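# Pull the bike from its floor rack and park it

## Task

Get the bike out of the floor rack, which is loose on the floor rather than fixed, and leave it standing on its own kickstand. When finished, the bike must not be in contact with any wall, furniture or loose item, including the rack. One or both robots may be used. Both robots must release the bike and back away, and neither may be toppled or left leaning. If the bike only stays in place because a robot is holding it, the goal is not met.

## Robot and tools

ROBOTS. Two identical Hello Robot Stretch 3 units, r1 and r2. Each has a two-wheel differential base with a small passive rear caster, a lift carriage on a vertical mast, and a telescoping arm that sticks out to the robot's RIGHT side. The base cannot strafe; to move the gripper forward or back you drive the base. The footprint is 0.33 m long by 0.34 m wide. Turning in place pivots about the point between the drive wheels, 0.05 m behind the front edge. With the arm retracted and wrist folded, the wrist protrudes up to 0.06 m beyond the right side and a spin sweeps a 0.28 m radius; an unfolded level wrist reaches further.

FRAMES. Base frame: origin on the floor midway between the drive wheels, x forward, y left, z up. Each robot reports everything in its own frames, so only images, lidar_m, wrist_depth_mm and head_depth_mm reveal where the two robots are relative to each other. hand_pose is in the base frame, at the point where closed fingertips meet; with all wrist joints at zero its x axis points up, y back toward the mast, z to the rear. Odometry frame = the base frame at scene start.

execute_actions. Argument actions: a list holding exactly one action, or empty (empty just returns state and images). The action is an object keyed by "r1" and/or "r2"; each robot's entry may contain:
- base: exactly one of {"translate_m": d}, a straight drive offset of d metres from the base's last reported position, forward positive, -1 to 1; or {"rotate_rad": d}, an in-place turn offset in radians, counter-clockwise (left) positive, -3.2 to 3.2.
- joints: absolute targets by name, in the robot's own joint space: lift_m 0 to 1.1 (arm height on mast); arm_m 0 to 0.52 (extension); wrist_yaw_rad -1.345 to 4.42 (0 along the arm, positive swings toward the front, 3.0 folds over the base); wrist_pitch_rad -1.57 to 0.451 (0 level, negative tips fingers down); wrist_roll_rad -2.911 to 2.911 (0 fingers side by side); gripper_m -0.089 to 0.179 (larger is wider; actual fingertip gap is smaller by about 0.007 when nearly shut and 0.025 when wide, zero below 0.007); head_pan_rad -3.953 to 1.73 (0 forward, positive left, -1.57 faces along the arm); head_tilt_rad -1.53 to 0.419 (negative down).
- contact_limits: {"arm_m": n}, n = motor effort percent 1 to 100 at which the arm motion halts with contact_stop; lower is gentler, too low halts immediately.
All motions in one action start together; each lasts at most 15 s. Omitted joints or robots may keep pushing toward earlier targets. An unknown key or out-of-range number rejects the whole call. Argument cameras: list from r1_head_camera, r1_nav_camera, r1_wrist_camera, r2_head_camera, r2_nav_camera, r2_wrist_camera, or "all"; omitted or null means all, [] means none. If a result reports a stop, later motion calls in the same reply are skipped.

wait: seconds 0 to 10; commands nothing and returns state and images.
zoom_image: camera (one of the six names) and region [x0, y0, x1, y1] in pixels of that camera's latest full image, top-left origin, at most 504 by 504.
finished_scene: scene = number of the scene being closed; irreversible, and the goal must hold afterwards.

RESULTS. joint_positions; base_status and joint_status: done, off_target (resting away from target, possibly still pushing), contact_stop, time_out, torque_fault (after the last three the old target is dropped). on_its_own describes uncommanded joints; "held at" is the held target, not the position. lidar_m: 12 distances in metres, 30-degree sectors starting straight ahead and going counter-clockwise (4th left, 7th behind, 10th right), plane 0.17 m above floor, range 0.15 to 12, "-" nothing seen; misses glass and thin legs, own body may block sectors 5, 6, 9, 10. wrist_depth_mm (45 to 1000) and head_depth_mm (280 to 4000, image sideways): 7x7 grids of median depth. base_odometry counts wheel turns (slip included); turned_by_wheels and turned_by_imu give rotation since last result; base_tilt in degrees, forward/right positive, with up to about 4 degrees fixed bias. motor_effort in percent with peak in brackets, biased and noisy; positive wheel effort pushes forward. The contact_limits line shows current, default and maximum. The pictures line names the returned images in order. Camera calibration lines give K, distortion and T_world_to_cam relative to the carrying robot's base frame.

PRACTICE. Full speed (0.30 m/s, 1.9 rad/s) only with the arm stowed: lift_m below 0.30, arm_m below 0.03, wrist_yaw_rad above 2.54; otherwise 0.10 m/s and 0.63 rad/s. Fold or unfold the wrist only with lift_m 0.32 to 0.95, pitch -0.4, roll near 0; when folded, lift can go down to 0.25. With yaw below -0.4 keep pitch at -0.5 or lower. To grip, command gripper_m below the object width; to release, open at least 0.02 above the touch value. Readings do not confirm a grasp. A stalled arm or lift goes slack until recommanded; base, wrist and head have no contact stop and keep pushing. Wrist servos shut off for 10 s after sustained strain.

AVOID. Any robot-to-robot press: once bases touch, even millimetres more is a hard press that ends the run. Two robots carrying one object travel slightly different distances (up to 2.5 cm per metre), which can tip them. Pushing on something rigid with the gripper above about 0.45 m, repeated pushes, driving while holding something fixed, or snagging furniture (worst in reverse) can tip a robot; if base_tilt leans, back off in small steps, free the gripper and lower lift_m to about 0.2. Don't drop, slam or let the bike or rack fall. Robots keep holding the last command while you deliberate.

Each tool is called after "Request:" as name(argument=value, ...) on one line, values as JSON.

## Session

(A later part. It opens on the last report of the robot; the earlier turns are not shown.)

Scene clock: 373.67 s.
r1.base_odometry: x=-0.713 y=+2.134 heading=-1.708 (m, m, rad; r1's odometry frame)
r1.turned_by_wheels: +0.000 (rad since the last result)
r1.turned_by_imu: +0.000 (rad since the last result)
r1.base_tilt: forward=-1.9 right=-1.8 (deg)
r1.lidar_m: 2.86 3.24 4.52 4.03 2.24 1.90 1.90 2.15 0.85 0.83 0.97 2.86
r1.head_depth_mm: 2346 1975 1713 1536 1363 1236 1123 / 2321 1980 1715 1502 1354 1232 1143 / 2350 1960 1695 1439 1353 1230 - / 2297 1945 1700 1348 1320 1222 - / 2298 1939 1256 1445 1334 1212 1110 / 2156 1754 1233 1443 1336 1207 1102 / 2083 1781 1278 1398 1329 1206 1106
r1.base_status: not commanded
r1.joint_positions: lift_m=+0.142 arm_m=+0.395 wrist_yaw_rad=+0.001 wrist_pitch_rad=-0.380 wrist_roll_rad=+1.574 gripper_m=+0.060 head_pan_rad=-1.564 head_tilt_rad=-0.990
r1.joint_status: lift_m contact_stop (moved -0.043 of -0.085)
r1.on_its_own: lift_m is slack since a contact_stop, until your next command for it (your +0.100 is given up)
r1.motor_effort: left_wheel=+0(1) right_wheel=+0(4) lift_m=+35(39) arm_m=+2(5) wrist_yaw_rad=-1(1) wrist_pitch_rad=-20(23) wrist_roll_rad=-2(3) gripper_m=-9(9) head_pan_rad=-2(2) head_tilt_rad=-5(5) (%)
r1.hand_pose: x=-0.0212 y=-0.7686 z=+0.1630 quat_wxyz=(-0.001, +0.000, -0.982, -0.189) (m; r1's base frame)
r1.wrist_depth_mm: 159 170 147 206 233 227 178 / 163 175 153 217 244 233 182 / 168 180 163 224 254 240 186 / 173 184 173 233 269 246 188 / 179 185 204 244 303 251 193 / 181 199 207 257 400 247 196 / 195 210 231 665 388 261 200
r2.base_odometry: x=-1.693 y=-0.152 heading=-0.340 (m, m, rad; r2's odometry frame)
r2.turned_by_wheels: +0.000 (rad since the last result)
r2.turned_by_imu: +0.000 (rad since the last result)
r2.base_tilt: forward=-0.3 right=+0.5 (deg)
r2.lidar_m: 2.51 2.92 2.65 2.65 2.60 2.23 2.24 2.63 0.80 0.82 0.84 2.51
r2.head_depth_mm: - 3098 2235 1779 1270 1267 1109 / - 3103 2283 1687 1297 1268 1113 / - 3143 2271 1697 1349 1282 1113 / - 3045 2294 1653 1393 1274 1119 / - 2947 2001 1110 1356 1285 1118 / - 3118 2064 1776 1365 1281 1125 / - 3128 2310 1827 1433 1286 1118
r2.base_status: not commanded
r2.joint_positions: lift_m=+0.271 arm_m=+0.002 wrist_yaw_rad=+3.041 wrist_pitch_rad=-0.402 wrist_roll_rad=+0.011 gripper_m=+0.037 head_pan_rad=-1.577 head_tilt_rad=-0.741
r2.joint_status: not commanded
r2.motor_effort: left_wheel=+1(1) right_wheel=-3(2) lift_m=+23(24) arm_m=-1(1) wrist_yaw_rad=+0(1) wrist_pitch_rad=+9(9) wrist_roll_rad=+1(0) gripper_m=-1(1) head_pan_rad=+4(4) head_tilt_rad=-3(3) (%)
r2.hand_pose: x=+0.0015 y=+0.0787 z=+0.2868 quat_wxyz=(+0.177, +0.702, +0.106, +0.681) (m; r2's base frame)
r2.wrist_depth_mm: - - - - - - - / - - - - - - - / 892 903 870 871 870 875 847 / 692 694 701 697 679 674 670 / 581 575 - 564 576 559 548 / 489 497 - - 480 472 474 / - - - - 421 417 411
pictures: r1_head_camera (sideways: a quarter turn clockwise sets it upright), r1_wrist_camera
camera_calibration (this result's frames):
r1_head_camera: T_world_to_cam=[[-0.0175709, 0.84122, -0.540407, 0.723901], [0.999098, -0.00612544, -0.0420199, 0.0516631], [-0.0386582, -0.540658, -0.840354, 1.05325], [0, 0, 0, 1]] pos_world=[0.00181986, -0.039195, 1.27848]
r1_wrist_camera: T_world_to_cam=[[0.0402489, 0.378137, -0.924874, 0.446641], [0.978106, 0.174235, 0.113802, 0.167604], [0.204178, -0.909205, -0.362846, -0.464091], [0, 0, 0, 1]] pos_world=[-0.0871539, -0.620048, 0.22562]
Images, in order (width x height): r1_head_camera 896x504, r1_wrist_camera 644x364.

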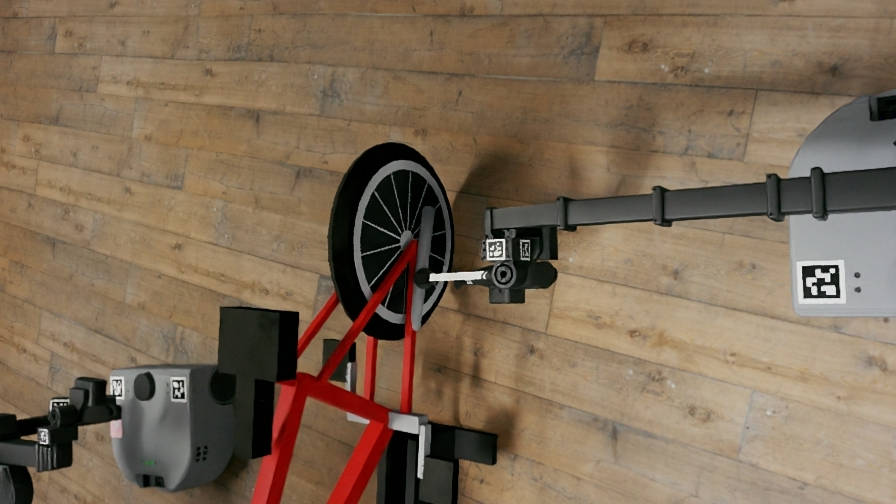

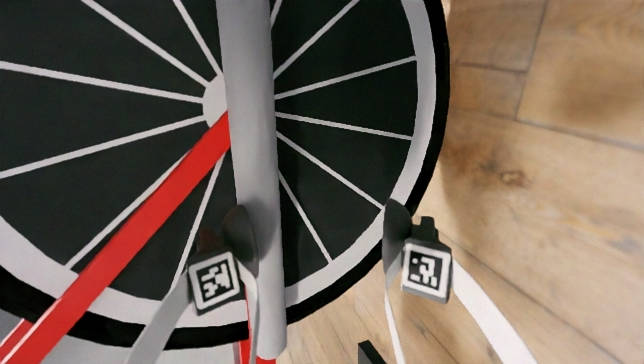

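Request:
execute_actions(actions=[{"r1":{"joints":{"lift_m":0.185,"wrist_pitch_rad":-0.43,"arm_m":0.33,"gripper_m":0.08}}}], cameras=[])

Request:
execute_actions(actions=[{"r1":{"base":{"translate_m":-0.12}}}], cameras=[])

Request:
execute_actions(actions=[{"r1":{"joints":{"arm_m":0.415}}}], cameras=[])

Request:
execute_actions(actions=[{"r1":{"joints":{"gripper_m":-0.04}}}], cameras=["r1_wrist_camera"])

Request:
execute_actions(actions=[{"r1":{"joints":{"wrist_pitch_rad":-0.95}}}], cameras=["r1_wrist_camera","r1_head_camera"])

Scene clock: 400.20 s.
r1.base_odometry: x=-0.713 y=+2.134 heading=-1.708 (m, m, rad; r1's odometry frame)
r1.turned_by_wheels: +0.000 (rad since the last result)
r1.turned_by_imu: +0.001 (rad since the last result)
r1.base_tilt: forward=-2.0 right=-1.8 (deg)
r1.lidar_m: 2.86 3.26 4.51 4.04 2.24 1.90 1.90 2.14 0.85 0.83 0.98 2.87
r1.head_depth_mm: 2367 1978 1741 1514 1369 1235 1128 / 2357 1988 1710 1517 1358 1236 1133 / 2308 1939 1721 1443 1361 1218 - / 2304 1944 1696 1432 1312 1220 - / 2274 1933 1265 1455 1340 1220 1105 / 2141 1754 1245 1474 1334 1209 1108 / 2091 1778 1569 1389 1326 1205 1105
r1.base_status: not commanded
r1.joint_positions: lift_m=+0.185 arm_m=+0.330 wrist_yaw_rad=+0.001 wrist_pitch_rad=-0.442 wrist_roll_rad=+1.574 gripper_m=+0.080 head_pan_rad=-1.564 head_tilt_rad=-0.990
r1.joint_status: all done
r1.motor_effort: left_wheel=+0(1) right_wheel=+0(0) lift_m=+43(45) arm_m=-3(1) wrist_yaw_rad=+0(1) wrist_pitch_rad=+4(19) wrist_roll_rad=-2(1) gripper_m=+1(74) head_pan_rad=-3(3) head_tilt_rad=-6(6) (%)
r1.hand_pose: x=-0.0212 y=-0.6965 z=+0.1919 quat_wxyz=(-0.001, +0.000, -0.976, -0.219) (m; r1's base frame)
r1.wrist_depth_mm: 209 228 246 285 318 253 202 / 217 234 251 295 328 259 206 / 221 244 249 308 338 265 210 / 229 248 264 320 355 274 212 / 250 252 278 339 437 280 218 / - 283 291 632 435 276 223 / - - - 721 427 311 228
r2.base_odometry: x=-1.693 y=-0.152 heading=-0.340 (m, m, rad; r2's odometry frame)
r2.turned_by_wheels: +0.000 (rad since the last result)
r2.turned_by_imu: +0.001 (rad since the last result)
r2.base_tilt: forward=-0.4 right=+0.5 (deg)
r2.lidar_m: 2.50 2.93 2.65 2.65 2.59 2.23 2.24 2.63 0.80 0.81 0.84 2.51
r2.head_depth_mm: - 3084 2246 1796 1255 1263 1101 / - 3029 2290 1702 1278 1270 1112 / - 3123 2285 1713 1355 1273 1113 / - 3116 2277 1697 1353 1266 1109 / - 2975 1989 1223 1344 1282 1108 / - 3147 2161 1760 1355 1284 1119 / - 3172 2338 1823 1435 1281 1123
r2.base_status: not commanded
r2.joint_positions: lift_m=+0.271 arm_m=+0.002 wrist_yaw_rad=+3.041 wrist_pitch_rad=-0.402 wrist_roll_rad=+0.011 gripper_m=+0.037 head_pan_rad=-1.577 head_tilt_rad=-0.741
r2.joint_status: not commanded
r2.motor_effort: left_wheel=+1(1) right_wheel=-2(2) lift_m=+23(24) arm_m=+0(0) wrist_yaw_rad=+0(0) wrist_pitch_rad=+9(9) wrist_roll_rad=+0(0) gripper_m=-1(1) head_pan_rad=+4(4) head_tilt_rad=-3(4) (%)
r2.hand_pose: x=+0.0015 y=+0.0787 z=+0.2868 quat_wxyz=(+0.177, +0.702, +0.106, +0.681) (m; r2's base frame)
r2.wrist_depth_mm: - - - - - - - / - - - - - - - / 889 889 888 868 866 853 846 / 686 689 705 675 687 673 678 / 563 568 - 565 579 568 558 / 486 506 - - 478 474 473 / - - - - 421 413 419
pictures: none
No camera images: the call's "cameras" was empty. Leave "cameras" out to get every camera's image.

Scene clock: 402.57 s.
r1.base_odometry: x=-0.697 y=+2.253 heading=-1.708 (m, m, rad; r1's odometry frame)
r1.turned_by_wheels: +0.000 (rad since the last result)
r1.turned_by_imu: +0.001 (rad since the last result)
r1.base_tilt: forward=-2.0 right=-1.9 (deg)
r1.lidar_m: 2.98 3.38 4.54 3.80 2.10 1.78 1.78 2.02 3.38 0.83 1.04 1.26
r1.head_depth_mm: 2365 1980 1723 1526 1354 1240 1130 / 2345 1963 1706 1502 1360 1227 1134 / 2287 1968 1701 1517 1352 1222 - / 2311 1946 1690 1436 1310 1224 - / 2289 1943 1687 1421 1343 1215 1109 / 2282 1860 1360 1442 1335 1213 1108 / 1666 1723 1284 1430 1327 1199 1101
r1.base_status: done
r1.joint_positions: lift_m=+0.185 arm_m=+0.330 wrist_yaw_rad=+0.001 wrist_pitch_rad=-0.442 wrist_roll_rad=+1.574 gripper_m=+0.080 head_pan_rad=-1.564 head_tilt_rad=-0.990
r1.joint_status: not commanded
r1.motor_effort: left_wheel=-1(6) right_wheel=+0(4) lift_m=+43(43) arm_m=-2(2) wrist_yaw_rad=+0(1) wrist_pitch_rad=+4(4) wrist_roll_rad=-2(2) gripper_m=+0(1) head_pan_rad=-2(2) head_tilt_rad=-5(5) (%)
r1.hand_pose: x=-0.0212 y=-0.6965 z=+0.1919 quat_wxyz=(-0.001, +0.000, -0.976, -0.219) (m; r1's base frame)
r1.wrist_depth_mm: - - 267 487 338 253 202 / - 232 255 290 350 258 205 / 225 236 264 300 337 267 211 / 225 243 268 313 348 272 212 / 231 253 272 329 360 279 218 / 240 260 271 344 410 275 224 / 264 263 304 362 425 312 227
r2.base_odometry: x=-1.693 y=-0.152 heading=-0.340 (m, m, rad; r2's odometry frame)
r2.turned_by_wheels: +0.000 (rad since the last result)
r2.turned_by_imu: +0.000 (rad since the last result)
r2.base_tilt: forward=-0.4 right=+0.5 (deg)
r2.lidar_m: 2.51 2.93 2.65 2.65 2.60 2.23 2.24 2.62 0.80 0.81 0.84 2.50
r2.head_depth_mm: - 3058 2248 1772 1260 1262 1106 / - 3103 2253 1704 1288 1273 1106 / - 3095 2281 1718 1346 1276 1107 / - 3106 2294 1697 1352 1269 1112 / - 3121 2295 1225 1338 1271 1113 / - 2946 1875 1712 1357 1275 1124 / - 3138 2302 1836 1434 1281 1124
r2.base_status: not commanded
r2.joint_positions: lift_m=+0.271 arm_m=+0.002 wrist_yaw_rad=+3.041 wrist_pitch_rad=-0.402 wrist_roll_rad=+0.011 gripper_m=+0.037 head_pan_rad=-1.577 head_tilt_rad=-0.741
r2.joint_status: not commanded
r2.motor_effort: left_wheel=+1(1) right_wheel=-2(2) lift_m=+23(24) arm_m=+0(0) wrist_yaw_rad=+0(0) wrist_pitch_rad=+9(9) wrist_roll_rad=+0(0) gripper_m=-1(1) head_pan_rad=+4(4) head_tilt_rad=-3(3) (%)
r2.hand_pose: x=+0.0015 y=+0.0787 z=+0.2868 quat_wxyz=(+0.177, +0.702, +0.106, +0.681) (m; r2's base frame)
r2.wrist_depth_mm: - - - - - - - / - - - - - - - / 886 876 870 851 870 856 856 / 686 684 696 686 675 679 670 / 571 568 - 563 571 566 559 / 480 498 - - 480 474 476 / - - - - 420 415 411
pictures: none
No camera images: the call's "cameras" was empty. Leave "cameras" out to get every camera's image.

Scene clock: 404.40 s.
r1.base_odometry: x=-0.697 y=+2.253 heading=-1.708 (m, m, rad; r1's odometry frame)
r1.turned_by_wheels: +0.000 (rad since the last result)
r1.turned_by_imu: +0.000 (rad since the last result)
r1.base_tilt: forward=-1.9 right=-1.8 (deg)
r1.lidar_m: 2.98 3.39 4.50 3.81 2.10 1.78 1.78 2.02 3.35 0.83 1.04 1.26
r1.head_depth_mm: 2365 1973 1732 1525 1363 1233 1124 / 2370 1984 1721 1513 1363 1228 1147 / 2353 1971 1699 1506 1356 1228 - / 2284 1938 1699 1332 1340 1227 - / 2287 1924 1692 1429 1339 1217 1118 / 2267 1857 1355 1450 1324 1215 1102 / 1687 1730 1297 1447 1330 1205 1111
r1.base_status: not commanded
r1.joint_positions: lift_m=+0.185 arm_m=+0.415 wrist_yaw_rad=+0.001 wrist_pitch_rad=-0.442 wrist_roll_rad=+1.574 gripper_m=+0.080 head_pan_rad=-1.564 head_tilt_rad=-0.990
r1.joint_status: all done
r1.motor_effort: left_wheel=+0(0) right_wheel=+0(0) lift_m=+43(43) arm_m=+2(5) wrist_yaw_rad=-1(0) wrist_pitch_rad=+5(4) wrist_roll_rad=-2(2) gripper_m=+0(1) head_pan_rad=-2(2) head_tilt_rad=-5(5) (%)
r1.hand_pose: x=-0.0212 y=-0.7808 z=+0.1918 quat_wxyz=(-0.001, +0.000, -0.976, -0.220) (m; r1's base frame)
r1.wrist_depth_mm: - 160 172 196 324 252 200 / 150 159 176 201 234 259 205 / 151 163 183 208 243 266 210 / 156 169 189 216 250 274 214 / 160 174 193 212 255 278 217 / 166 180 215 203 271 273 222 / 170 184 206 199 298 309 228
r2.base_odometry: x=-1.693 y=-0.152 heading=-0.340 (m, m, rad; r2's odometry frame)
r2.turned_by_wheels: +0.000 (rad since the last result)
r2.turned_by_imu: +0.000 (rad since the last result)
r2.base_tilt: forward=-0.4 right=+0.5 (deg)
r2.lidar_m: 2.50 2.93 2.65 2.65 2.59 2.23 2.24 2.63 0.80 0.81 0.84 2.51
r2.head_depth_mm: - 3113 2267 1796 1257 1276 1104 / - 3085 2264 1707 1287 1269 1114 / - 3080 2288 1708 1337 1273 1113 / - 3084 2280 1718 1346 1276 1120 / - 3155 2292 1228 1344 1276 1115 / - 2973 1867 1429 1361 1288 1119 / - 3188 2315 1820 1437 1282 1113
r2.base_status: not commanded
r2.joint_positions: lift_m=+0.271 arm_m=+0.002 wrist_yaw_rad=+3.041 wrist_pitch_rad=-0.402 wrist_roll_rad=+0.011 gripper_m=+0.037 head_pan_rad=-1.577 head_tilt_rad=-0.741
r2.joint_status: not commanded
r2.motor_effort: left_wheel=+1(1) right_wheel=-2(2) lift_m=+23(24) arm_m=+0(1) wrist_yaw_rad=+1(0) wrist_pitch_rad=+9(9) wrist_roll_rad=+0(0) gripper_m=+0(1) head_pan_rad=+3(4) head_tilt_rad=-4(4) (%)
r2.hand_pose: x=+0.0015 y=+0.0787 z=+0.2868 quat_wxyz=(+0.177, +0.702, +0.106, +0.681) (m; r2's base frame)
r2.wrist_depth_mm: - - - - - - - / - - - - - - - / 904 878 869 868 854 874 867 / 682 683 698 686 680 690 678 / 570 568 - 569 569 560 554 / 480 504 - - 478 477 475 / - - - - 417 413 413
pictures: none
No camera images: the call's "cameras" was empty. Leave "cameras" out to get every camera's image.

Scene clock: 406.10 s.
r1.base_odometry: x=-0.697 y=+2.253 heading=-1.708 (m, m, rad; r1's odometry frame)
r1.turned_by_wheels: +0.000 (rad since the last result)
r1.turned_by_imu: +0.000 (rad since the last result)
r1.base_tilt: forward=-2.0 right=-1.8 (deg)
r1.lidar_m: 2.98 3.38 4.53 3.80 2.10 1.78 1.78 2.02 3.35 0.83 1.04 1.26
r1.head_depth_mm: 2347 2010 1734 1513 1367 1230 1129 / 2335 1981 1706 1508 1354 1234 1134 / 2339 1967 1712 1514 1360 1230 - / 2302 1949 1711 1339 1332 1220 - / 2297 1938 1680 1420 1347 1215 1108 / 2259 1866 1353 1448 1337 1208 1104 / 1672 1726 1286 1438 1338 1200 1098
r1.base_status: not commanded
r1.joint_positions: lift_m=+0.185 arm_m=+0.415 wrist_yaw_rad=+0.000 wrist_pitch_rad=-0.429 wrist_roll_rad=+1.574 gripper_m=-0.039 head_pan_rad=-1.564 head_tilt_rad=-0.990
r1.joint_status: all done
r1.motor_effort: left_wheel=-1(1) right_wheel=+1(1) lift_m=+40(43) arm_m=+3(2) wrist_yaw_rad=+1(0) wrist_pitch_rad=-1(5) wrist_roll_rad=-2(2) gripper_m=-21(96) head_pan_rad=-3(3) head_tilt_rad=-5(5) (%)
r1.hand_pose: x=-0.0214 y=-0.7826 z=+0.1948 quat_wxyz=(-0.001, +0.000, -0.977, -0.213) (m; r1's base frame)
r1.wrist_depth_mm: - 160 171 193 322 258 205 / 155 158 176 197 228 263 208 / 151 163 182 205 237 271 213 / 155 168 188 215 248 274 217 / 160 175 194 160 265 281 222 / 167 181 198 176 283 294 227 / 171 187 211 197 286 292 229
r2.base_odometry: x=-1.693 y=-0.152 heading=-0.340 (m, m, rad; r2's odometry frame)
r2.turned_by_wheels: +0.000 (rad since the last result)
r2.turned_by_imu: +0.000 (rad since the last result)
r2.base_tilt: forward=-0.4 right=+0.5 (deg)
r2.lidar_m: 2.51 2.93 2.65 2.65 2.60 2.23 2.24 2.63 0.80 0.81 0.84 2.50
r2.head_depth_mm: - 3048 2264 1790 1255 1270 1106 / - 3111 2277 1690 1286 1270 1110 / - 3069 2284 1708 1345 1275 1113 / - 3097 2289 1704 1347 1275 1109 / - 3079 2280 1227 1340 1278 1122 / - 2977 1868 1445 1370 1278 1123 / - 3128 2312 1828 1443 1290 1122
r2.base_status: not commanded
r2.joint_positions: lift_m=+0.271 arm_m=+0.002 wrist_yaw_rad=+3.041 wrist_pitch_rad=-0.402 wrist_roll_rad=+0.011 gripper_m=+0.037 head_pan_rad=-1.577 head_tilt_rad=-0.741
r2.joint_status: not commanded
r2.motor_effort: left_wheel=+1(1) right_wheel=-2(2) lift_m=+24(24) arm_m=-1(0) wrist_yaw_rad=+1(0) wrist_pitch_rad=+9(9) wrist_roll_rad=+0(0) gripper_m=-1(0) head_pan_rad=+3(4) head_tilt_rad=-3(4) (%)
r2.hand_pose: x=+0.0015 y=+0.0787 z=+0.2868 quat_wxyz=(+0.177, +0.702, +0.106, +0.681) (m; r2's base frame)
r2.wrist_depth_mm: - - - - - - - / - - - - - - - / 879 880 890 877 870 845 849 / 713 701 705 685 686 676 674 / 572 573 - 567 569 562 560 / 488 497 - - 485 474 476 / - - - - 423 417 416
pictures: r1_wrist_camera
camera_calibration (this result's frames):
r1_wrist_camera: T_world_to_cam=[[0.0404735, 0.422607, -0.905409, 0.512425], [0.978203, 0.167946, 0.122118, 0.159998], [0.203668, -0.890616, -0.406598, -0.442143], [0, 0, 0, 1]] pos_world=[-0.0871994, -0.637205, 0.264641]
Images, in order (width x height): r1_wrist_camera 644x364.

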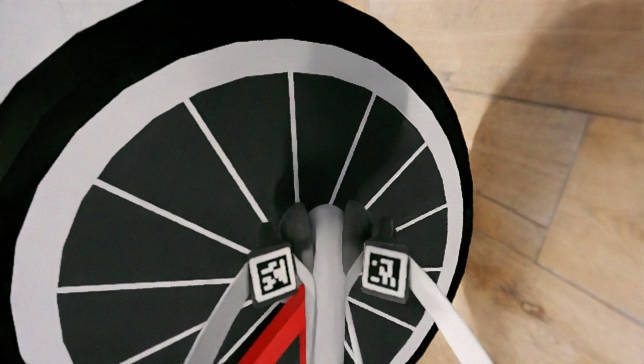

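Scene clock: 407.77 s.
r1.base_odometry: x=-0.697 y=+2.253 heading=-1.708 (m, m, rad; r1's odometry frame)
r1.turned_by_wheels: +0.000 (rad since the last result)
r1.turned_by_imu: +0.000 (rad since the last result)
r1.base_tilt: forward=-2.0 right=-1.8 (deg)
r1.lidar_m: 2.98 3.36 4.54 3.79 2.10 1.78 1.78 2.02 3.36 0.83 1.04 1.26
r1.head_depth_mm: 2358 1987 1721 1522 1372 1232 1124 / 2321 1983 1725 1515 1354 1230 1138 / 2314 1959 1709 1509 1357 1230 - / 2279 1951 1698 1362 1327 1213 - / 2295 1959 1689 1423 1334 1213 1116 / 2265 1864 1346 1439 1331 1210 1111 / 1673 1731 1293 1428 1329 1214 1101
r1.base_status: not commanded
r1.joint_positions: lift_m=+0.185 arm_m=+0.415 wrist_yaw_rad=-0.003 wrist_pitch_rad=-0.952 wrist_roll_rad=+1.578 gripper_m=-0.039 head_pan_rad=-1.564 head_tilt_rad=-0.990
r1.joint_status: all done
r1.motor_effort: left_wheel=-1(14) right_wheel=+0(17) lift_m=+28(40) arm_m=+1(2) wrist_yaw_rad=+3(5) wrist_pitch_rad=+0(74) wrist_roll_rad=-3(7) gripper_m=-12(32) head_pan_rad=-3(2) head_tilt_rad=-6(5) (%)
r1.hand_pose: x=-0.0219 y=-0.6887 z=+0.1011 quat_wxyz=(-0.004, -0.003, -0.889, -0.458) (m; r1's base frame)
r1.wrist_depth_mm: 191 382 308 252 213 185 163 / 182 217 319 262 220 191 167 / 186 219 309 273 228 197 171 / 189 222 288 284 238 202 177 / 189 227 298 - 244 208 180 / 148 232 292 309 246 214 186 / 152 237 300 331 271 222 192
r2.base_odometry: x=-1.693 y=-0.152 heading=-0.340 (m, m, rad; r2's odometry frame)
r2.turned_by_wheels: +0.000 (rad since the last result)
r2.turned_by_imu: +0.000 (rad since the last result)
r2.base_tilt: forward=-0.4 right=+0.4 (deg)
r2.lidar_m: 2.51 2.93 2.65 2.65 2.59 2.23 2.24 2.62 0.80 0.81 0.84 2.51
r2.head_depth_mm: - 3096 2266 1798 1257 1277 1111 / - 3136 2274 1698 1290 1273 1111 / - 3116 2313 1707 1348 1277 1115 / - 3072 2292 1696 1344 1264 1112 / - 3119 2302 1137 1352 1275 1117 / - 2975 1851 1507 1358 1279 1115 / - 3194 2325 1825 1438 1281 1123
r2.base_status: not commanded
r2.joint_positions: lift_m=+0.271 arm_m=+0.002 wrist_yaw_rad=+3.041 wrist_pitch_rad=-0.402 wrist_roll_rad=+0.011 gripper_m=+0.037 head_pan_rad=-1.577 head_tilt_rad=-0.741
r2.joint_status: not commanded
r2.motor_effort: left_wheel=+1(1) right_wheel=-2(2) lift_m=+24(24) arm_m=-1(1) wrist_yaw_rad=+0(0) wrist_pitch_rad=+9(9) wrist_roll_rad=+0(0) gripper_m=-1(0) head_pan_rad=+4(4) head_tilt_rad=-3(2) (%)
r2.hand_pose: x=+0.0015 y=+0.0787 z=+0.2868 quat_wxyz=(+0.177, +0.702, +0.106, +0.681) (m; r2's base frame)
r2.wrist_depth_mm: - - - - - - - / - - - - - - - / 899 895 856 865 852 866 856 / 702 689 686 695 678 681 676 / 571 562 - 572 579 560 562 / 486 498 - - 481 482 479 / - - - - 417 419 413
pictures: r1_head_camera (sideways: a quarter turn clockwise sets it upright), r1_wrist_camera
camera_calibration (this result's frames):
r1_head_camera: T_world_to_cam=[[-0.017571, 0.84122, -0.540407, 0.723901], [0.999098, -0.00612532, -0.0420199, 0.0516631], [-0.0386582, -0.540658, -0.840354, 1.05325], [0, 0, 0, 1]] pos_world=[0.00181987, -0.039195, 1.27848]
r1_wrist_camera: T_world_to_cam=[[0.0469903, 0.818152, -0.573079, 0.626834], [0.978404, 0.0779131, 0.191458, 0.0871936], [0.201292, -0.569699, -0.796822, -0.136074], [0, 0, 0, 1]] pos_world=[-0.0873751, -0.59716, 0.234105]
Images, in order (width x height): r1_head_camera 896x504, r1_wrist_camera 644x364.

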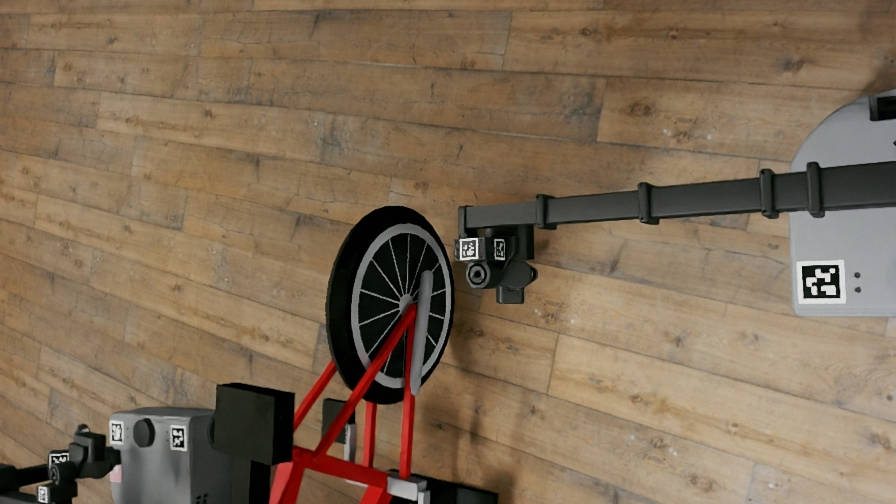

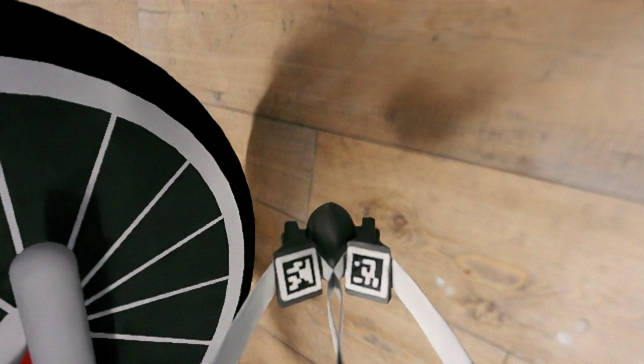

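Request:
execute_actions(actions=[{"r1":{"base":{"translate_m":0.16},"joints":{"arm_m":0.3,"wrist_pitch_rad":-0.43,"gripper_m":0.07,"lift_m":0.18}}}], cameras=[])

Request:
execute_actions(actions=[{"r1":{"joints":{"arm_m":0.41}}}], cameras=["r1_wrist_camera"])

Request:
execute_actions(actions=[{"r1":{"joints":{"gripper_m":-0.04}}}], cameras=["r1_wrist_camera"])

Request:
execute_actions(actions=[{"r1":{"joints":{"wrist_pitch_rad":-0.95}}}], cameras=["r1_wrist_camera","r1_head_camera"])

Scene clock: 430.67 s.
r1.base_odometry: x=-0.719 y=+2.094 heading=-1.708 (m, m, rad; r1's odometry frame)
r1.turned_by_wheels: +0.000 (rad since the last result)
r1.turned_by_imu: +0.000 (rad since the last result)
r1.base_tilt: forward=-2.0 right=-1.9 (deg)
r1.lidar_m: 2.83 3.21 4.51 4.12 2.29 1.94 1.93 2.19 0.85 0.84 0.96 2.83
r1.head_depth_mm: 2357 1989 1731 1524 1367 1230 1129 / 2368 1976 1716 1511 1348 1227 1143 / 2332 1977 1705 1442 1357 1227 - / 2304 1960 1696 1436 1301 1229 - / 2305 1875 1268 1450 1340 1212 1112 / 1826 1755 1285 1445 1339 1221 1108 / 2124 1814 1586 1405 1333 1209 1104
r1.base_status: done
r1.joint_positions: lift_m=+0.180 arm_m=+0.300 wrist_yaw_rad=-0.003 wrist_pitch_rad=-0.453 wrist_roll_rad=+1.578 gripper_m=+0.070 head_pan_rad=-1.564 head_tilt_rad=-0.990
r1.joint_status: all done
r1.motor_effort: left_wheel=-1(6) right_wheel=+0(6) lift_m=+27(28) arm_m=-2(2) wrist_yaw_rad=+3(3) wrist_pitch_rad=+9(9) wrist_roll_rad=-4(3) gripper_m=+1(80) head_pan_rad=-2(2) head_tilt_rad=-5(5) (%)
r1.hand_pose: x=-0.0220 y=-0.6651 z=+0.1850 quat_wxyz=(-0.003, -0.002, -0.974, -0.225) (m; r1's base frame)
r1.wrist_depth_mm: 235 255 272 323 331 246 196 / 241 264 281 336 339 252 201 / 249 266 295 346 352 259 203 / 262 273 305 365 362 265 208 / - 300 317 559 421 274 213 / - - - 666 440 270 218 / - - 372 499 405 304 225
r2.base_odometry: x=-1.693 y=-0.152 heading=-0.340 (m, m, rad; r2's odometry frame)
r2.turned_by_wheels: +0.000 (rad since the last result)
r2.turned_by_imu: +0.001 (rad since the last result)
r2.base_tilt: forward=-0.4 right=+0.5 (deg)
r2.lidar_m: 2.51 2.92 2.65 2.65 2.60 2.23 2.24 2.63 0.80 0.81 0.84 2.51
r2.head_depth_mm: - 3079 2262 1796 1257 1267 1106 / - 3054 2295 1693 1284 1272 1110 / - 3121 2263 1710 1345 1279 1109 / - 3124 2281 1708 1346 1270 1115 / - 3027 1883 1230 1351 1287 1121 / - 3140 2242 1820 1357 1283 1113 / - 3182 2315 1833 1441 1282 1126
r2.base_status: not commanded
r2.joint_positions: lift_m=+0.271 arm_m=+0.002 wrist_yaw_rad=+3.041 wrist_pitch_rad=-0.402 wrist_roll_rad=+0.011 gripper_m=+0.037 head_pan_rad=-1.577 head_tilt_rad=-0.741
r2.joint_status: not commanded
r2.motor_effort: left_wheel=+1(1) right_wheel=-3(2) lift_m=+23(24) arm_m=+0(0) wrist_yaw_rad=+0(0) wrist_pitch_rad=+9(9) wrist_roll_rad=+0(1) gripper_m=-1(1) head_pan_rad=+4(4) head_tilt_rad=-3(3) (%)
r2.hand_pose: x=+0.0015 y=+0.0787 z=+0.2868 quat_wxyz=(+0.177, +0.702, +0.106, +0.681) (m; r2's base frame)
r2.wrist_depth_mm: - - - - - - - / - - - - - - - / 883 879 886 840 866 856 864 / 698 696 705 690 688 677 672 / 576 563 - 560 572 553 567 / 484 494 - - 475 476 476 / - - - - 416 416 409
pictures: none
No camera images: the call's "cameras" was empty. Leave "cameras" out to get every camera's image.

Scene clock: 432.73 s.
r1.base_odometry: x=-0.719 y=+2.094 heading=-1.708 (m, m, rad; r1's odometry frame)
r1.turned_by_wheels: +0.000 (rad since the last result)
r1.turned_by_imu: +0.000 (rad since the last result)
r1.base_tilt: forward=-1.9 right=-1.9 (deg)
r1.lidar_m: 2.82 3.19 4.51 4.15 2.29 1.93 1.93 2.19 0.86 0.84 0.96 2.83
r1.head_depth_mm: 2353 1995 1723 1514 1365 1233 1123 / 2349 1968 1707 1498 1353 1229 1137 / 2332 1962 1717 1436 1356 1233 - / 2309 1942 1693 1406 1338 1221 - / 2261 1897 1274 1471 1338 1220 1104 / 1836 1734 1289 1447 1338 1213 1108 / 2132 1816 1586 1396 1325 1211 1104
r1.base_status: not commanded
r1.joint_positions: lift_m=+0.180 arm_m=+0.410 wrist_yaw_rad=-0.002 wrist_pitch_rad=-0.452 wrist_roll_rad=+1.578 gripper_m=+0.070 head_pan_rad=-1.564 head_tilt_rad=-0.990
r1.joint_status: all done
r1.motor_effort: left_wheel=+0(0) right_wheel=+0(0) lift_m=+27(27) arm_m=+2(2) wrist_yaw_rad=+4(3) wrist_pitch_rad=+8(9) wrist_roll_rad=-4(3) gripper_m=+0(0) head_pan_rad=-3(3) head_tilt_rad=-5(5) (%)
r1.hand_pose: x=-0.0220 y=-0.7745 z=+0.1852 quat_wxyz=(-0.003, -0.002, -0.974, -0.224) (m; r1's base frame)
r1.wrist_depth_mm: 154 167 180 212 241 245 196 / 159 172 171 218 254 250 200 / 163 174 195 227 266 258 203 / 169 175 204 236 299 266 208 / 171 189 207 249 348 273 213 / 184 203 - 515 441 270 216 / - - - 607 405 302 221
r2.base_odometry: x=-1.693 y=-0.152 heading=-0.340 (m, m, rad; r2's odometry frame)
r2.turned_by_wheels: +0.000 (rad since the last result)
r2.turned_by_imu: +0.000 (rad since the last result)
r2.base_tilt: forward=-0.4 right=+0.5 (deg)
r2.lidar_m: 2.51 2.93 2.65 2.65 2.60 2.23 2.24 2.63 0.80 0.81 0.84 2.50
r2.head_depth_mm: - 3007 2248 1775 1257 1274 1106 / - 3053 2230 1690 1281 1274 1109 / - 3096 2293 1698 1353 1273 1114 / - 3137 2276 1717 1339 1272 1107 / - 2979 1864 1230 1348 1289 1116 / - 3171 2229 1806 1358 1291 1114 / - 3162 2307 1826 1430 1296 1123
r2.base_status: not commanded
r2.joint_positions: lift_m=+0.271 arm_m=+0.002 wrist_yaw_rad=+3.041 wrist_pitch_rad=-0.402 wrist_roll_rad=+0.011 gripper_m=+0.037 head_pan_rad=-1.577 head_tilt_rad=-0.741
r2.joint_status: not commanded
r2.motor_effort: left_wheel=+1(1) right_wheel=-2(2) lift_m=+23(24) arm_m=+0(0) wrist_yaw_rad=+0(0) wrist_pitch_rad=+9(9) wrist_roll_rad=+0(0) gripper_m=-1(0) head_pan_rad=+5(4) head_tilt_rad=-3(3) (%)
r2.hand_pose: x=+0.0015 y=+0.0787 z=+0.2868 quat_wxyz=(+0.177, +0.702, +0.106, +0.681) (m; r2's base frame)
r2.wrist_depth_mm: - - - - - - - / - - - - - - - / 915 913 865 864 866 841 884 / 689 691 704 695 685 678 676 / 570 569 - 569 570 568 563 / 484 500 - - 484 476 480 / - - - - 418 417 412
pictures: r1_wrist_camera
camera_calibration (this result's frames):
r1_wrist_camera: T_world_to_cam=[[0.0452869, 0.44336, -0.895199, 0.514574], [0.978515, 0.160745, 0.129113, 0.153567], [0.201142, -0.881812, -0.426555, -0.42828], [0, 0, 0, 1]] pos_world=[-0.0874261, -0.630489, 0.258134]
Images, in order (width x height): r1_wrist_camera 644x364.

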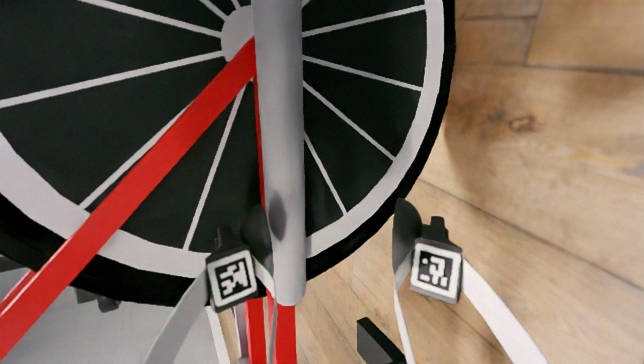

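Scene clock: 435.17 s.
r1.base_odometry: x=-0.719 y=+2.094 heading=-1.708 (m, m, rad; r1's odometry frame)
r1.turned_by_wheels: +0.000 (rad since the last result)
r1.turned_by_imu: +0.000 (rad since the last result)
r1.base_tilt: forward=-1.9 right=-1.8 (deg)
r1.lidar_m: 2.82 3.21 4.52 4.15 2.28 1.93 1.94 2.19 0.86 0.84 0.96 2.82
r1.head_depth_mm: 2360 1965 1717 1521 1367 1227 1128 / 2319 1965 1706 1521 1358 1236 1139 / 2328 1957 1721 1430 1358 1229 - / 2333 1953 1682 1317 1330 1219 - / 2290 1893 1263 1469 1355 1206 1121 / 1840 1741 1287 1446 1336 1207 1106 / 2135 1786 1583 1395 1327 1210 1099
r1.base_status: not commanded
r1.joint_positions: lift_m=+0.180 arm_m=+0.410 wrist_yaw_rad=+0.000 wrist_pitch_rad=-0.442 wrist_roll_rad=+1.578 gripper_m=-0.039 head_pan_rad=-1.564 head_tilt_rad=-0.990
r1.joint_status: all done
r1.motor_effort: left_wheel=-1(2) right_wheel=+0(2) lift_m=+28(28) arm_m=+2(2) wrist_yaw_rad=+1(3) wrist_pitch_rad=+4(16) wrist_roll_rad=-4(4) gripper_m=-14(93) head_pan_rad=-2(2) head_tilt_rad=-6(5) (%)
r1.hand_pose: x=-0.0215 y=-0.7759 z=+0.1874 quat_wxyz=(-0.003, -0.001, -0.976, -0.219) (m; r1's base frame)
r1.wrist_depth_mm: 154 167 181 210 238 248 196 / 159 171 170 217 249 255 201 / 164 175 195 225 261 259 207 / 169 175 203 235 274 269 210 / 171 189 211 - 359 277 214 / 188 203 223 634 366 282 219 / - - - 585 444 290 224
r2.base_odometry: x=-1.693 y=-0.152 heading=-0.340 (m, m, rad; r2's odometry frame)
r2.turned_by_wheels: +0.000 (rad since the last result)
r2.turned_by_imu: +0.000 (rad since the last result)
r2.base_tilt: forward=-0.4 right=+0.5 (deg)
r2.lidar_m: 2.51 2.93 2.65 2.65 2.59 2.23 2.24 2.63 0.80 0.81 0.84 2.51
r2.head_depth_mm: - 3066 2269 1791 1255 1266 1106 / - 3088 2258 1684 1297 1269 1102 / - 3135 2257 1694 1352 1271 1110 / - 3124 2278 1704 1352 1279 1110 / - 2936 1874 1219 1346 1279 1124 / - 3153 2217 1822 1359 1275 1126 / - 3132 2308 1828 1443 1281 1119
r2.base_status: not commanded
r2.joint_positions: lift_m=+0.271 arm_m=+0.002 wrist_yaw_rad=+3.041 wrist_pitch_rad=-0.402 wrist_roll_rad=+0.011 gripper_m=+0.037 head_pan_rad=-1.577 head_tilt_rad=-0.741
r2.joint_status: not commanded
r2.motor_effort: left_wheel=+1(1) right_wheel=-2(2) lift_m=+23(24) arm_m=-1(1) wrist_yaw_rad=+0(1) wrist_pitch_rad=+9(9) wrist_roll_rad=+0(0) gripper_m=+0(1) head_pan_rad=+4(4) head_tilt_rad=-3(3) (%)
r2.hand_pose: x=+0.0015 y=+0.0787 z=+0.2868 quat_wxyz=(+0.177, +0.702, +0.106, +0.681) (m; r2's base frame)
r2.wrist_depth_mm: - - - - - - - / - - - - - - - / 867 888 886 866 878 878 862 / 698 690 703 690 687 688 688 / 569 569 - 571 576 559 560 / 483 500 - - 475 480 479 / - - - - 415 415 412
pictures: r1_wrist_camera
camera_calibration (this result's frames):
r1_wrist_camera: T_world_to_cam=[[0.0441605, 0.434168, -0.899749, 0.510881], [0.978165, 0.16429, 0.127287, 0.156114], [0.203084, -0.885724, -0.417433, -0.433356], [0, 0, 0, 1]] pos_world=[-0.0872586, -0.63129, 0.258896]
Images, in order (width x height): r1_wrist_camera 644x364.

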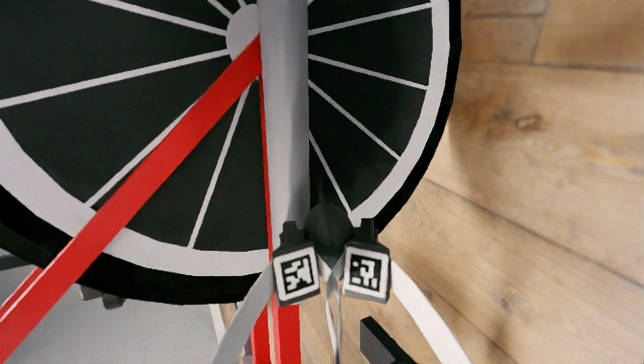

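Scene clock: 436.30 s.
r1.base_odometry: x=-0.719 y=+2.094 heading=-1.708 (m, m, rad; r1's odometry frame)
r1.turned_by_wheels: +0.000 (rad since the last result)
r1.turned_by_imu: +0.000 (rad since the last result)
r1.base_tilt: forward=-1.9 right=-1.8 (deg)
r1.lidar_m: 2.83 3.22 4.51 4.15 2.29 1.93 1.93 2.20 0.85 0.84 0.96 2.83
r1.head_depth_mm: 2360 2005 1729 1531 1364 1236 1130 / 2344 2002 1734 1498 1367 1223 1138 / 2295 1947 1705 1434 1358 1225 - / 2295 1963 1705 1405 1333 1229 - / 2281 1910 1269 1455 1334 1226 1109 / 1855 1743 1292 1438 1335 1218 1104 / 2137 1804 1593 1398 1333 1202 1103
r1.base_status: not commanded
r1.joint_positions: lift_m=+0.180 arm_m=+0.410 wrist_yaw_rad=+0.000 wrist_pitch_rad=-0.952 wrist_roll_rad=+1.578 gripper_m=-0.039 head_pan_rad=-1.564 head_tilt_rad=-0.990
r1.joint_status: all done
r1.motor_effort: left_wheel=-1(0) right_wheel=+0(0) lift_m=+28(28) arm_m=+2(2) wrist_yaw_rad=+0(1) wrist_pitch_rad=+1(5) wrist_roll_rad=-3(3) gripper_m=-14(14) head_pan_rad=-2(2) head_tilt_rad=-5(5) (%)
r1.hand_pose: x=-0.0216 y=-0.6835 z=+0.0961 quat_wxyz=(-0.003, -0.002, -0.889, -0.458) (m; r1's base frame)
r1.wrist_depth_mm: 192 222 277 245 209 182 160 / 193 227 287 256 217 186 164 / 195 234 299 267 223 192 167 / 199 236 325 278 231 197 173 / 205 243 362 - 237 205 178 / 210 473 401 303 239 210 182 / 233 599 423 323 269 217 187
r2.base_odometry: x=-1.693 y=-0.152 heading=-0.340 (m, m, rad; r2's odometry frame)
r2.turned_by_wheels: +0.000 (rad since the last result)
r2.turned_by_imu: +0.000 (rad since the last result)
r2.base_tilt: forward=-0.3 right=+0.5 (deg)
r2.lidar_m: 2.50 2.92 2.65 2.66 2.59 2.23 2.24 2.64 0.80 0.81 0.84 2.51
r2.head_depth_mm: - 3043 2267 1792 1259 1267 1109 / - 3081 2256 1702 1291 1273 1108 / - 3128 2264 1707 1348 1278 1111 / - 3186 2285 1712 1344 1274 1110 / - 2969 1859 1227 1332 1270 1116 / - 3172 2237 1816 1362 1286 1113 / - 3145 2319 1833 1428 1285 1120
r2.base_status: not commanded
r2.joint_positions: lift_m=+0.271 arm_m=+0.002 wrist_yaw_rad=+3.041 wrist_pitch_rad=-0.402 wrist_roll_rad=+0.011 gripper_m=+0.037 head_pan_rad=-1.577 head_tilt_rad=-0.741
r2.joint_status: not commanded
r2.motor_effort: left_wheel=+1(1) right_wheel=-1(2) lift_m=+23(24) arm_m=+0(0) wrist_yaw_rad=+0(0) wrist_pitch_rad=+9(9) wrist_roll_rad=+0(0) gripper_m=-1(0) head_pan_rad=+4(4) head_tilt_rad=-3(3) (%)
r2.hand_pose: x=+0.0015 y=+0.0787 z=+0.2868 quat_wxyz=(+0.177, +0.702, +0.106, +0.681) (m; r2's base frame)
r2.wrist_depth_mm: - - - - - - - / - - - - - - - / 902 901 882 851 861 871 851 / 687 684 704 681 686 672 677 / 569 569 - 562 573 562 554 / 490 499 - - 478 474 477 / - - - - 415 412 414
pictures: r1_head_camera (sideways: a quarter turn clockwise sets it upright), r1_wrist_camera
camera_calibration (this result's frames):
r1_head_camera: T_world_to_cam=[[-0.0175709, 0.84122, -0.540407, 0.723901], [0.999098, -0.00612545, -0.0420199, 0.0516631], [-0.0386582, -0.540658, -0.840354, 1.05325], [0, 0, 0, 1]] pos_world=[0.00181986, -0.039195, 1.27848]
r1_wrist_camera: T_world_to_cam=[[0.0445401, 0.818253, -0.57313, 0.619733], [0.978191, 0.080783, 0.191352, 0.0893614], [0.202874, -0.569154, -0.79681, -0.136759], [0, 0, 0, 1]] pos_world=[-0.0872708, -0.592154, 0.229117]
Images, in order (width x height): r1_head_camera 896x504, r1_wrist_camera 644x364.

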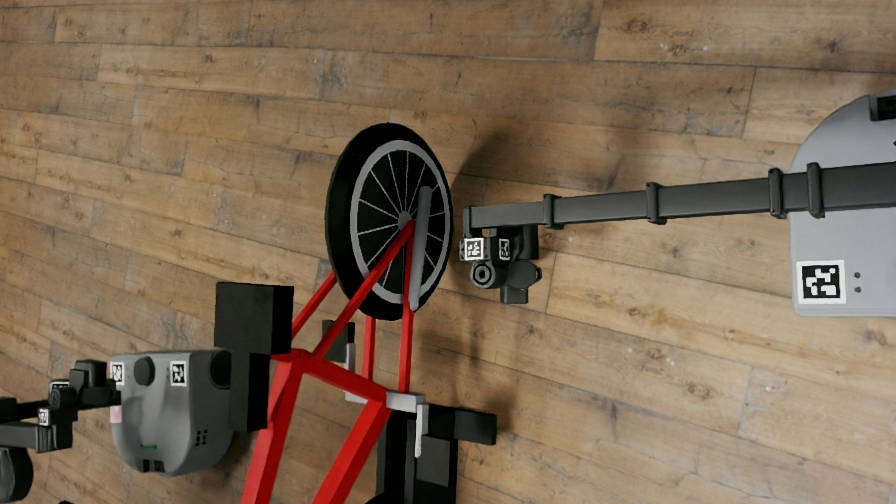

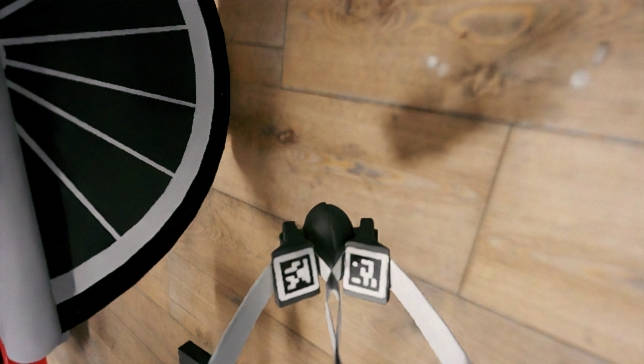

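Request:
execute_actions(actions=[{"r1":{"base":{"translate_m":-0.165},"joints":{"arm_m":0.3,"wrist_pitch_rad":-0.2,"gripper_m":0.07,"lift_m":0.115}}}], cameras=[])

Request:
execute_actions(actions=[{"r1":{"joints":{"arm_m":0.415}}}], cameras=["r1_wrist_camera","r1_head_camera"])

Request:
execute_actions(actions=[{"r1":{"joints":{"wrist_pitch_rad":-0.75,"arm_m":0.47},"contact_limits":{"arm_m":60}}}], cameras=["r1_wrist_camera","r1_head_camera"])

Scene clock: 454.50 s.
r1.base_odometry: x=-0.696 y=+2.257 heading=-1.708 (m, m, rad; r1's odometry frame)
r1.turned_by_wheels: +0.000 (rad since the last result)
r1.turned_by_imu: +0.002 (rad since the last result)
r1.base_tilt: forward=-2.0 right=-1.8 (deg)
r1.lidar_m: 2.99 3.39 4.55 3.79 2.10 1.78 1.78 2.02 3.36 0.82 1.04 1.26
r1.head_depth_mm: 2357 1986 1744 1523 1366 1230 1132 / 2352 1978 1722 1523 1365 1233 1140 / 2322 1950 1714 1499 1359 1229 - / 2303 1946 1698 1428 1393 1218 - / 2275 1944 1679 1431 1333 1215 1105 / 2252 1904 1358 1446 1338 1207 1107 / 1666 1723 1236 1433 1330 1204 1099
r1.base_status: done
r1.joint_positions: lift_m=+0.115 arm_m=+0.300 wrist_yaw_rad=+0.000 wrist_pitch_rad=-0.226 wrist_roll_rad=+1.578 gripper_m=+0.070 head_pan_rad=-1.564 head_tilt_rad=-0.990
r1.joint_status: all done
r1.motor_effort: left_wheel=-1(6) right_wheel=+1(4) lift_m=+27(27) arm_m=-2(2) wrist_yaw_rad=+1(1) wrist_pitch_rad=+10(11) wrist_roll_rad=-3(3) gripper_m=+2(81) head_pan_rad=-2(1) head_tilt_rad=-5(5) (%)
r1.hand_pose: x=-0.0215 y=-0.6896 z=+0.1729 quat_wxyz=(-0.003, -0.001, -0.994, -0.113) (m; r1's base frame)
r1.wrist_depth_mm: - - - 666 367 247 183 / - 267 265 288 354 251 186 / - 264 275 297 321 258 190 / - 273 286 307 334 261 193 / - 281 295 321 337 268 196 / - 294 - 340 362 262 201 / - 312 331 357 421 304 203
r2.base_odometry: x=-1.693 y=-0.152 heading=-0.340 (m, m, rad; r2's odometry frame)
r2.turned_by_wheels: +0.000 (rad since the last result)
r2.turned_by_imu: +0.001 (rad since the last result)
r2.base_tilt: forward=-0.4 right=+0.5 (deg)
r2.lidar_m: 2.51 2.92 2.65 2.65 2.59 2.23 2.24 2.64 0.79 0.81 0.84 2.51
r2.head_depth_mm: - 3054 2278 1793 1260 1264 1105 / - 3031 2290 1695 1284 1281 1110 / - 3129 2276 1702 1350 1269 1116 / - 3098 2283 1709 1344 1268 1112 / - 3148 2319 1230 1334 1281 1114 / - 2974 1876 1708 1367 1284 1114 / - 3180 2323 1828 1445 1289 1120
r2.base_status: not commanded
r2.joint_positions: lift_m=+0.271 arm_m=+0.002 wrist_yaw_rad=+3.041 wrist_pitch_rad=-0.402 wrist_roll_rad=+0.011 gripper_m=+0.037 head_pan_rad=-1.577 head_tilt_rad=-0.741
r2.joint_status: not commanded
r2.motor_effort: left_wheel=+1(1) right_wheel=-2(2) lift_m=+23(24) arm_m=+0(0) wrist_yaw_rad=+0(0) wrist_pitch_rad=+9(9) wrist_roll_rad=+0(0) gripper_m=-2(1) head_pan_rad=+3(4) head_tilt_rad=-3(3) (%)
r2.hand_pose: x=+0.0015 y=+0.0787 z=+0.2868 quat_wxyz=(+0.177, +0.702, +0.106, +0.681) (m; r2's base frame)
r2.wrist_depth_mm: - - - - - - - / - - - - - - - / 889 882 888 873 868 862 857 / 690 694 700 695 678 678 678 / 570 568 - 574 581 566 564 / 485 498 - - 482 479 477 / - - - - 417 413 414
pictures: none
No camera images: the call's "cameras" was empty. Leave "cameras" out to get every camera's image.

Scene clock: 456.60 s.
r1.base_odometry: x=-0.696 y=+2.257 heading=-1.708 (m, m, rad; r1's odometry frame)
r1.turned_by_wheels: +0.000 (rad since the last result)
r1.turned_by_imu: +0.000 (rad since the last result)
r1.base_tilt: forward=-1.9 right=-1.9 (deg)
r1.lidar_m: 2.98 3.40 4.54 3.82 2.10 1.78 1.77 2.02 3.36 0.83 1.04 1.26
r1.head_depth_mm: 2343 1985 1735 1524 1354 1229 1121 / 2314 1980 1719 1519 1362 1224 1146 / 2339 1951 1724 1509 1350 1225 - / 2270 1928 1699 1391 1330 1221 - / 2264 1954 1688 1420 1348 1219 1114 / 2268 1861 1343 1451 1332 1220 1102 / 1667 1720 1235 1435 1336 1192 1092
r1.base_status: not commanded
r1.joint_positions: lift_m=+0.115 arm_m=+0.415 wrist_yaw_rad=+0.000 wrist_pitch_rad=-0.217 wrist_roll_rad=+1.578 gripper_m=+0.070 head_pan_rad=-1.564 head_tilt_rad=-0.990
r1.joint_status: all done
r1.motor_effort: left_wheel=-1(0) right_wheel=+0(0) lift_m=+27(27) arm_m=+2(10) wrist_yaw_rad=+1(1) wrist_pitch_rad=+7(10) wrist_roll_rad=-3(3) gripper_m=+0(2) head_pan_rad=-3(2) head_tilt_rad=-6(5) (%)
r1.hand_pose: x=-0.0215 y=-0.8046 z=+0.1750 quat_wxyz=(-0.003, -0.001, -0.994, -0.109) (m; r1's base frame)
r1.wrist_depth_mm: - 157 158 167 305 248 186 / 156 154 163 172 184 242 188 / 152 160 169 180 192 224 191 / 158 165 175 188 202 220 194 / 165 171 180 194 208 231 198 / 172 179 - 146 220 241 202 / 178 186 200 157 235 250 207
r2.base_odometry: x=-1.693 y=-0.152 heading=-0.340 (m, m, rad; r2's odometry frame)
r2.turned_by_wheels: +0.000 (rad since the last result)
r2.turned_by_imu: +0.000 (rad since the last result)
r2.base_tilt: forward=-0.3 right=+0.5 (deg)
r2.lidar_m: 2.51 2.92 2.65 2.65 2.59 2.23 2.24 2.63 0.80 0.81 0.84 2.51
r2.head_depth_mm: - 3075 2258 1804 1256 1267 1110 / - 3034 2275 1679 1283 1273 1110 / - 3130 2260 1688 1346 1270 1111 / - 3097 2303 1705 1349 1278 1108 / - 3132 2271 1230 1343 1270 1115 / - 3034 1870 1489 1362 1280 1120 / - 3173 2297 1814 1427 1286 1129
r2.base_status: not commanded
r2.joint_positions: lift_m=+0.271 arm_m=+0.002 wrist_yaw_rad=+3.041 wrist_pitch_rad=-0.402 wrist_roll_rad=+0.011 gripper_m=+0.037 head_pan_rad=-1.577 head_tilt_rad=-0.741
r2.joint_status: not commanded
r2.motor_effort: left_wheel=+1(1) right_wheel=-2(2) lift_m=+23(24) arm_m=+0(0) wrist_yaw_rad=+0(0) wrist_pitch_rad=+9(9) wrist_roll_rad=+0(0) gripper_m=-1(1) head_pan_rad=+4(4) head_tilt_rad=-3(3) (%)
r2.hand_pose: x=+0.0015 y=+0.0787 z=+0.2868 quat_wxyz=(+0.177, +0.702, +0.106, +0.681) (m; r2's base frame)
r2.wrist_depth_mm: - - - - - - - / - - - - - - - / 885 870 881 871 852 861 849 / 699 695 702 689 670 679 686 / 570 568 - 557 563 557 557 / 482 501 - - 481 475 475 / - - - - 412 414 416
pictures: r1_head_camera (sideways: a quarter turn clockwise sets it upright), r1_wrist_camera
camera_calibration (this result's frames):
r1_head_camera: T_world_to_cam=[[-0.0175711, 0.84122, -0.540407, 0.723901], [0.999098, -0.0061252, -0.0420199, 0.0516631], [-0.0386581, -0.540658, -0.840354, 1.05325], [0, 0, 0, 1]] pos_world=[0.00181987, -0.039195, 1.27848]
r1_wrist_camera: T_world_to_cam=[[0.0440364, 0.223093, -0.973802, 0.355287], [0.97814, 0.188662, 0.0874541, 0.188957], [0.20323, -0.956366, -0.209908, -0.557127], [0, 0, 0, 1]] pos_world=[-0.0872471, -0.647728, 0.212508]
Images, in order (width x height): r1_head_camera 896x504, r1_wrist_camera 644x364.

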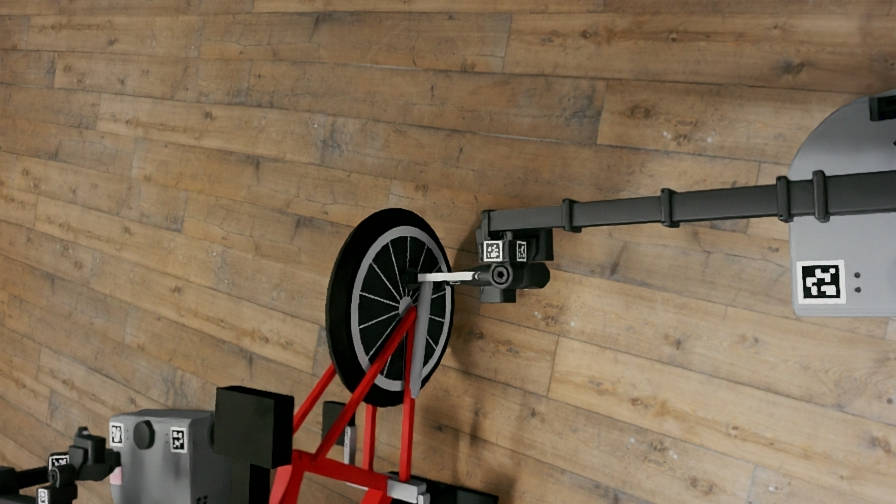

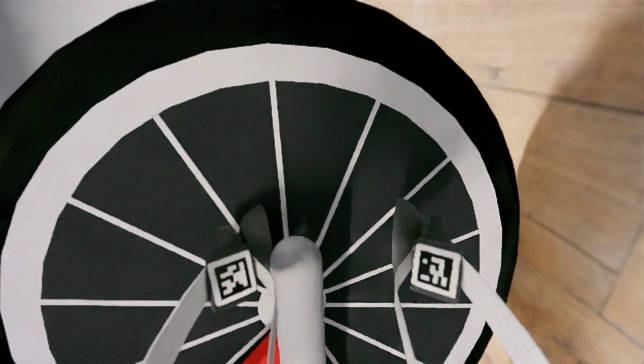

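Scene clock: 460.07 s.
r1.base_odometry: x=-0.696 y=+2.257 heading=-1.708 (m, m, rad; r1's odometry frame)
r1.turned_by_wheels: +0.000 (rad since the last result)
r1.turned_by_imu: -0.008 (rad since the last result)
r1.base_tilt: forward=-4.8 right=-6.2 (deg)
r1.lidar_m: 2.99 3.37 2.96 2.08 1.98 1.76 1.75 1.99 3.30 0.83 0.94 3.00
r1.head_depth_mm: 2647 2170 1820 1585 1403 1246 1130 / 2654 2153 1811 1588 1390 1260 1143 / 2662 2181 1826 1588 1404 1249 - / 2681 2164 1832 1365 1394 1260 - / 2709 2180 1818 1462 1406 1260 1136 / 2668 2099 1762 1497 1404 1251 1135 / 2428 1874 1197 1514 1412 1257 1133
r1.base_status: not commanded
r1.joint_positions: lift_m=+0.116 arm_m=+0.469 wrist_yaw_rad=+0.010 wrist_pitch_rad=-0.679 wrist_roll_rad=+1.568 gripper_m=+0.070 head_pan_rad=-1.565 head_tilt_rad=-0.992
r1.joint_status: wrist_pitch_rad off_target (ended at -0.679, target -0.750); the others done
r1.on_its_own: base_tilt is 5.3 degrees off its reading at the scene's start (forward=-1.9 right=-1.8); wrist_pitch_rad is at rest, and its effort (-28) is outside its rest range (-20 to +32)
r1.motor_effort: left_wheel=+0(19) right_wheel=+0(2) lift_m=+16(27) arm_m=+8(21) wrist_yaw_rad=-10(13) wrist_pitch_rad=-28(80) wrist_roll_rad=+1(3) gripper_m=-12(30) head_pan_rad=-2(2) head_tilt_rad=-4(5) (%)
r1.contact_limits: arm_m 34 (drawing in: default 15, maximum 25; extending or still: default 21, maximum 34)
r1.hand_pose: x=-0.0196 y=-0.7979 z=+0.0745 quat_wxyz=(+0.003, +0.005, -0.943, -0.333) (m; r1's base frame)
r1.wrist_depth_mm: 130 142 165 325 260 206 170 / 129 142 163 196 268 214 175 / 132 145 168 202 267 220 179 / 135 150 175 211 267 229 185 / 139 153 187 220 259 237 192 / 143 155 133 229 279 236 196 / 147 169 146 242 310 268 203
r2.base_odometry: x=-1.693 y=-0.152 heading=-0.340 (m, m, rad; r2's odometry frame)
r2.turned_by_wheels: +0.000 (rad since the last result)
r2.turned_by_imu: +0.001 (rad since the last result)
r2.base_tilt: forward=-0.4 right=+0.4 (deg)
r2.lidar_m: 2.51 2.92 2.65 2.65 2.60 2.23 2.24 2.63 0.80 0.81 0.84 2.51
r2.head_depth_mm: - 2995 2266 1792 1256 1266 1108 / - 3028 2280 1692 1280 1265 1107 / - 3098 2261 1692 1339 1271 1115 / - 3097 2284 1752 1332 1270 1119 / - 3120 2312 1217 1344 1275 1116 / - 3004 1884 1714 1365 1281 1124 / - 3151 2308 1760 1437 1295 1118
r2.base_status: not commanded
r2.joint_positions: lift_m=+0.271 arm_m=+0.002 wrist_yaw_rad=+3.041 wrist_pitch_rad=-0.402 wrist_roll_rad=+0.011 gripper_m=+0.037 head_pan_rad=-1.577 head_tilt_rad=-0.741
r2.joint_status: not commanded
r2.motor_effort: left_wheel=+1(1) right_wheel=-2(2) lift_m=+23(24) arm_m=-1(1) wrist_yaw_rad=+0(1) wrist_pitch_rad=+9(9) wrist_roll_rad=+0(1) gripper_m=-2(1) head_pan_rad=+4(4) head_tilt_rad=-3(4) (%)
r2.hand_pose: x=+0.0015 y=+0.0787 z=+0.2868 quat_wxyz=(+0.177, +0.702, +0.106, +0.681) (m; r2's base frame)
r2.wrist_depth_mm: - - - - - - - / - - - - - - - / 905 873 885 864 856 865 859 / 701 684 704 692 684 681 677 / 582 566 - 567 570 556 557 / 493 496 - - 478 475 475 / - - - - 414 419 416
pictures: r1_head_camera (sideways: a quarter turn clockwise sets it upright), r1_wrist_camera
camera_calibration (this result's frames):
r1_head_camera: T_world_to_cam=[[-0.0167982, 0.842315, -0.538724, 0.721703], [0.999091, -0.00696597, -0.0420447, 0.0516954], [-0.0391677, -0.538941, -0.841433, 1.05466], [0, 0, 0, 1]] pos_world=[0.00178334, -0.0391441, 1.27839]
r1_wrist_camera: T_world_to_cam=[[0.0281224, 0.634192, -0.772664, 0.568607], [0.977054, 0.145821, 0.15525, 0.155359], [0.211129, -0.7593, -0.615539, -0.384596], [0, 0, 0, 1]] pos_world=[-0.0865852, -0.675284, 0.178489]
Images, in order (width x height): r1_head_camera 896x504, r1_wrist_camera 644x364.

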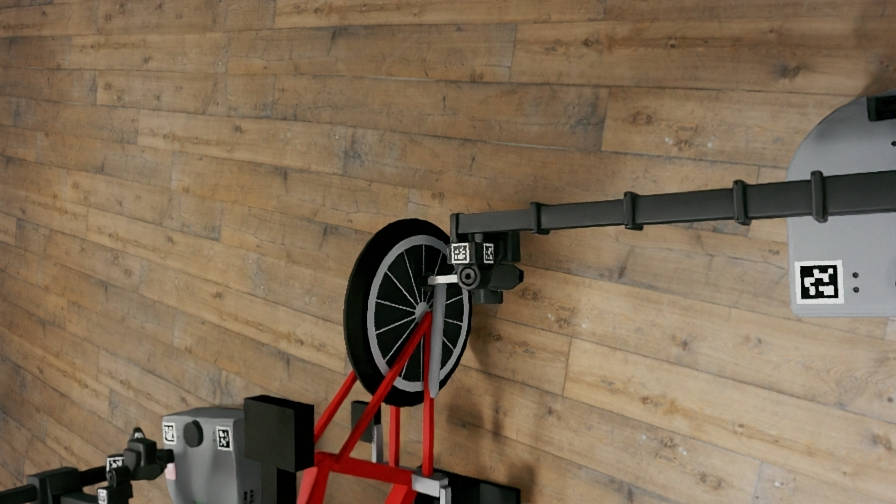

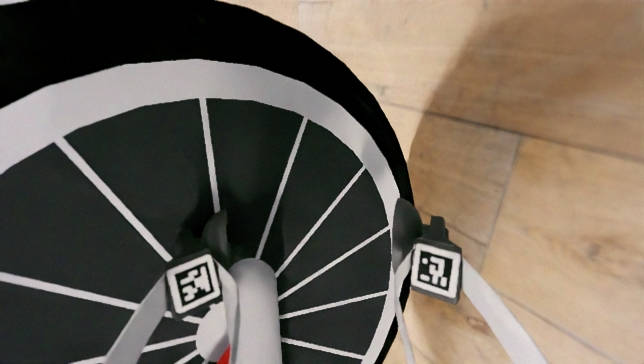

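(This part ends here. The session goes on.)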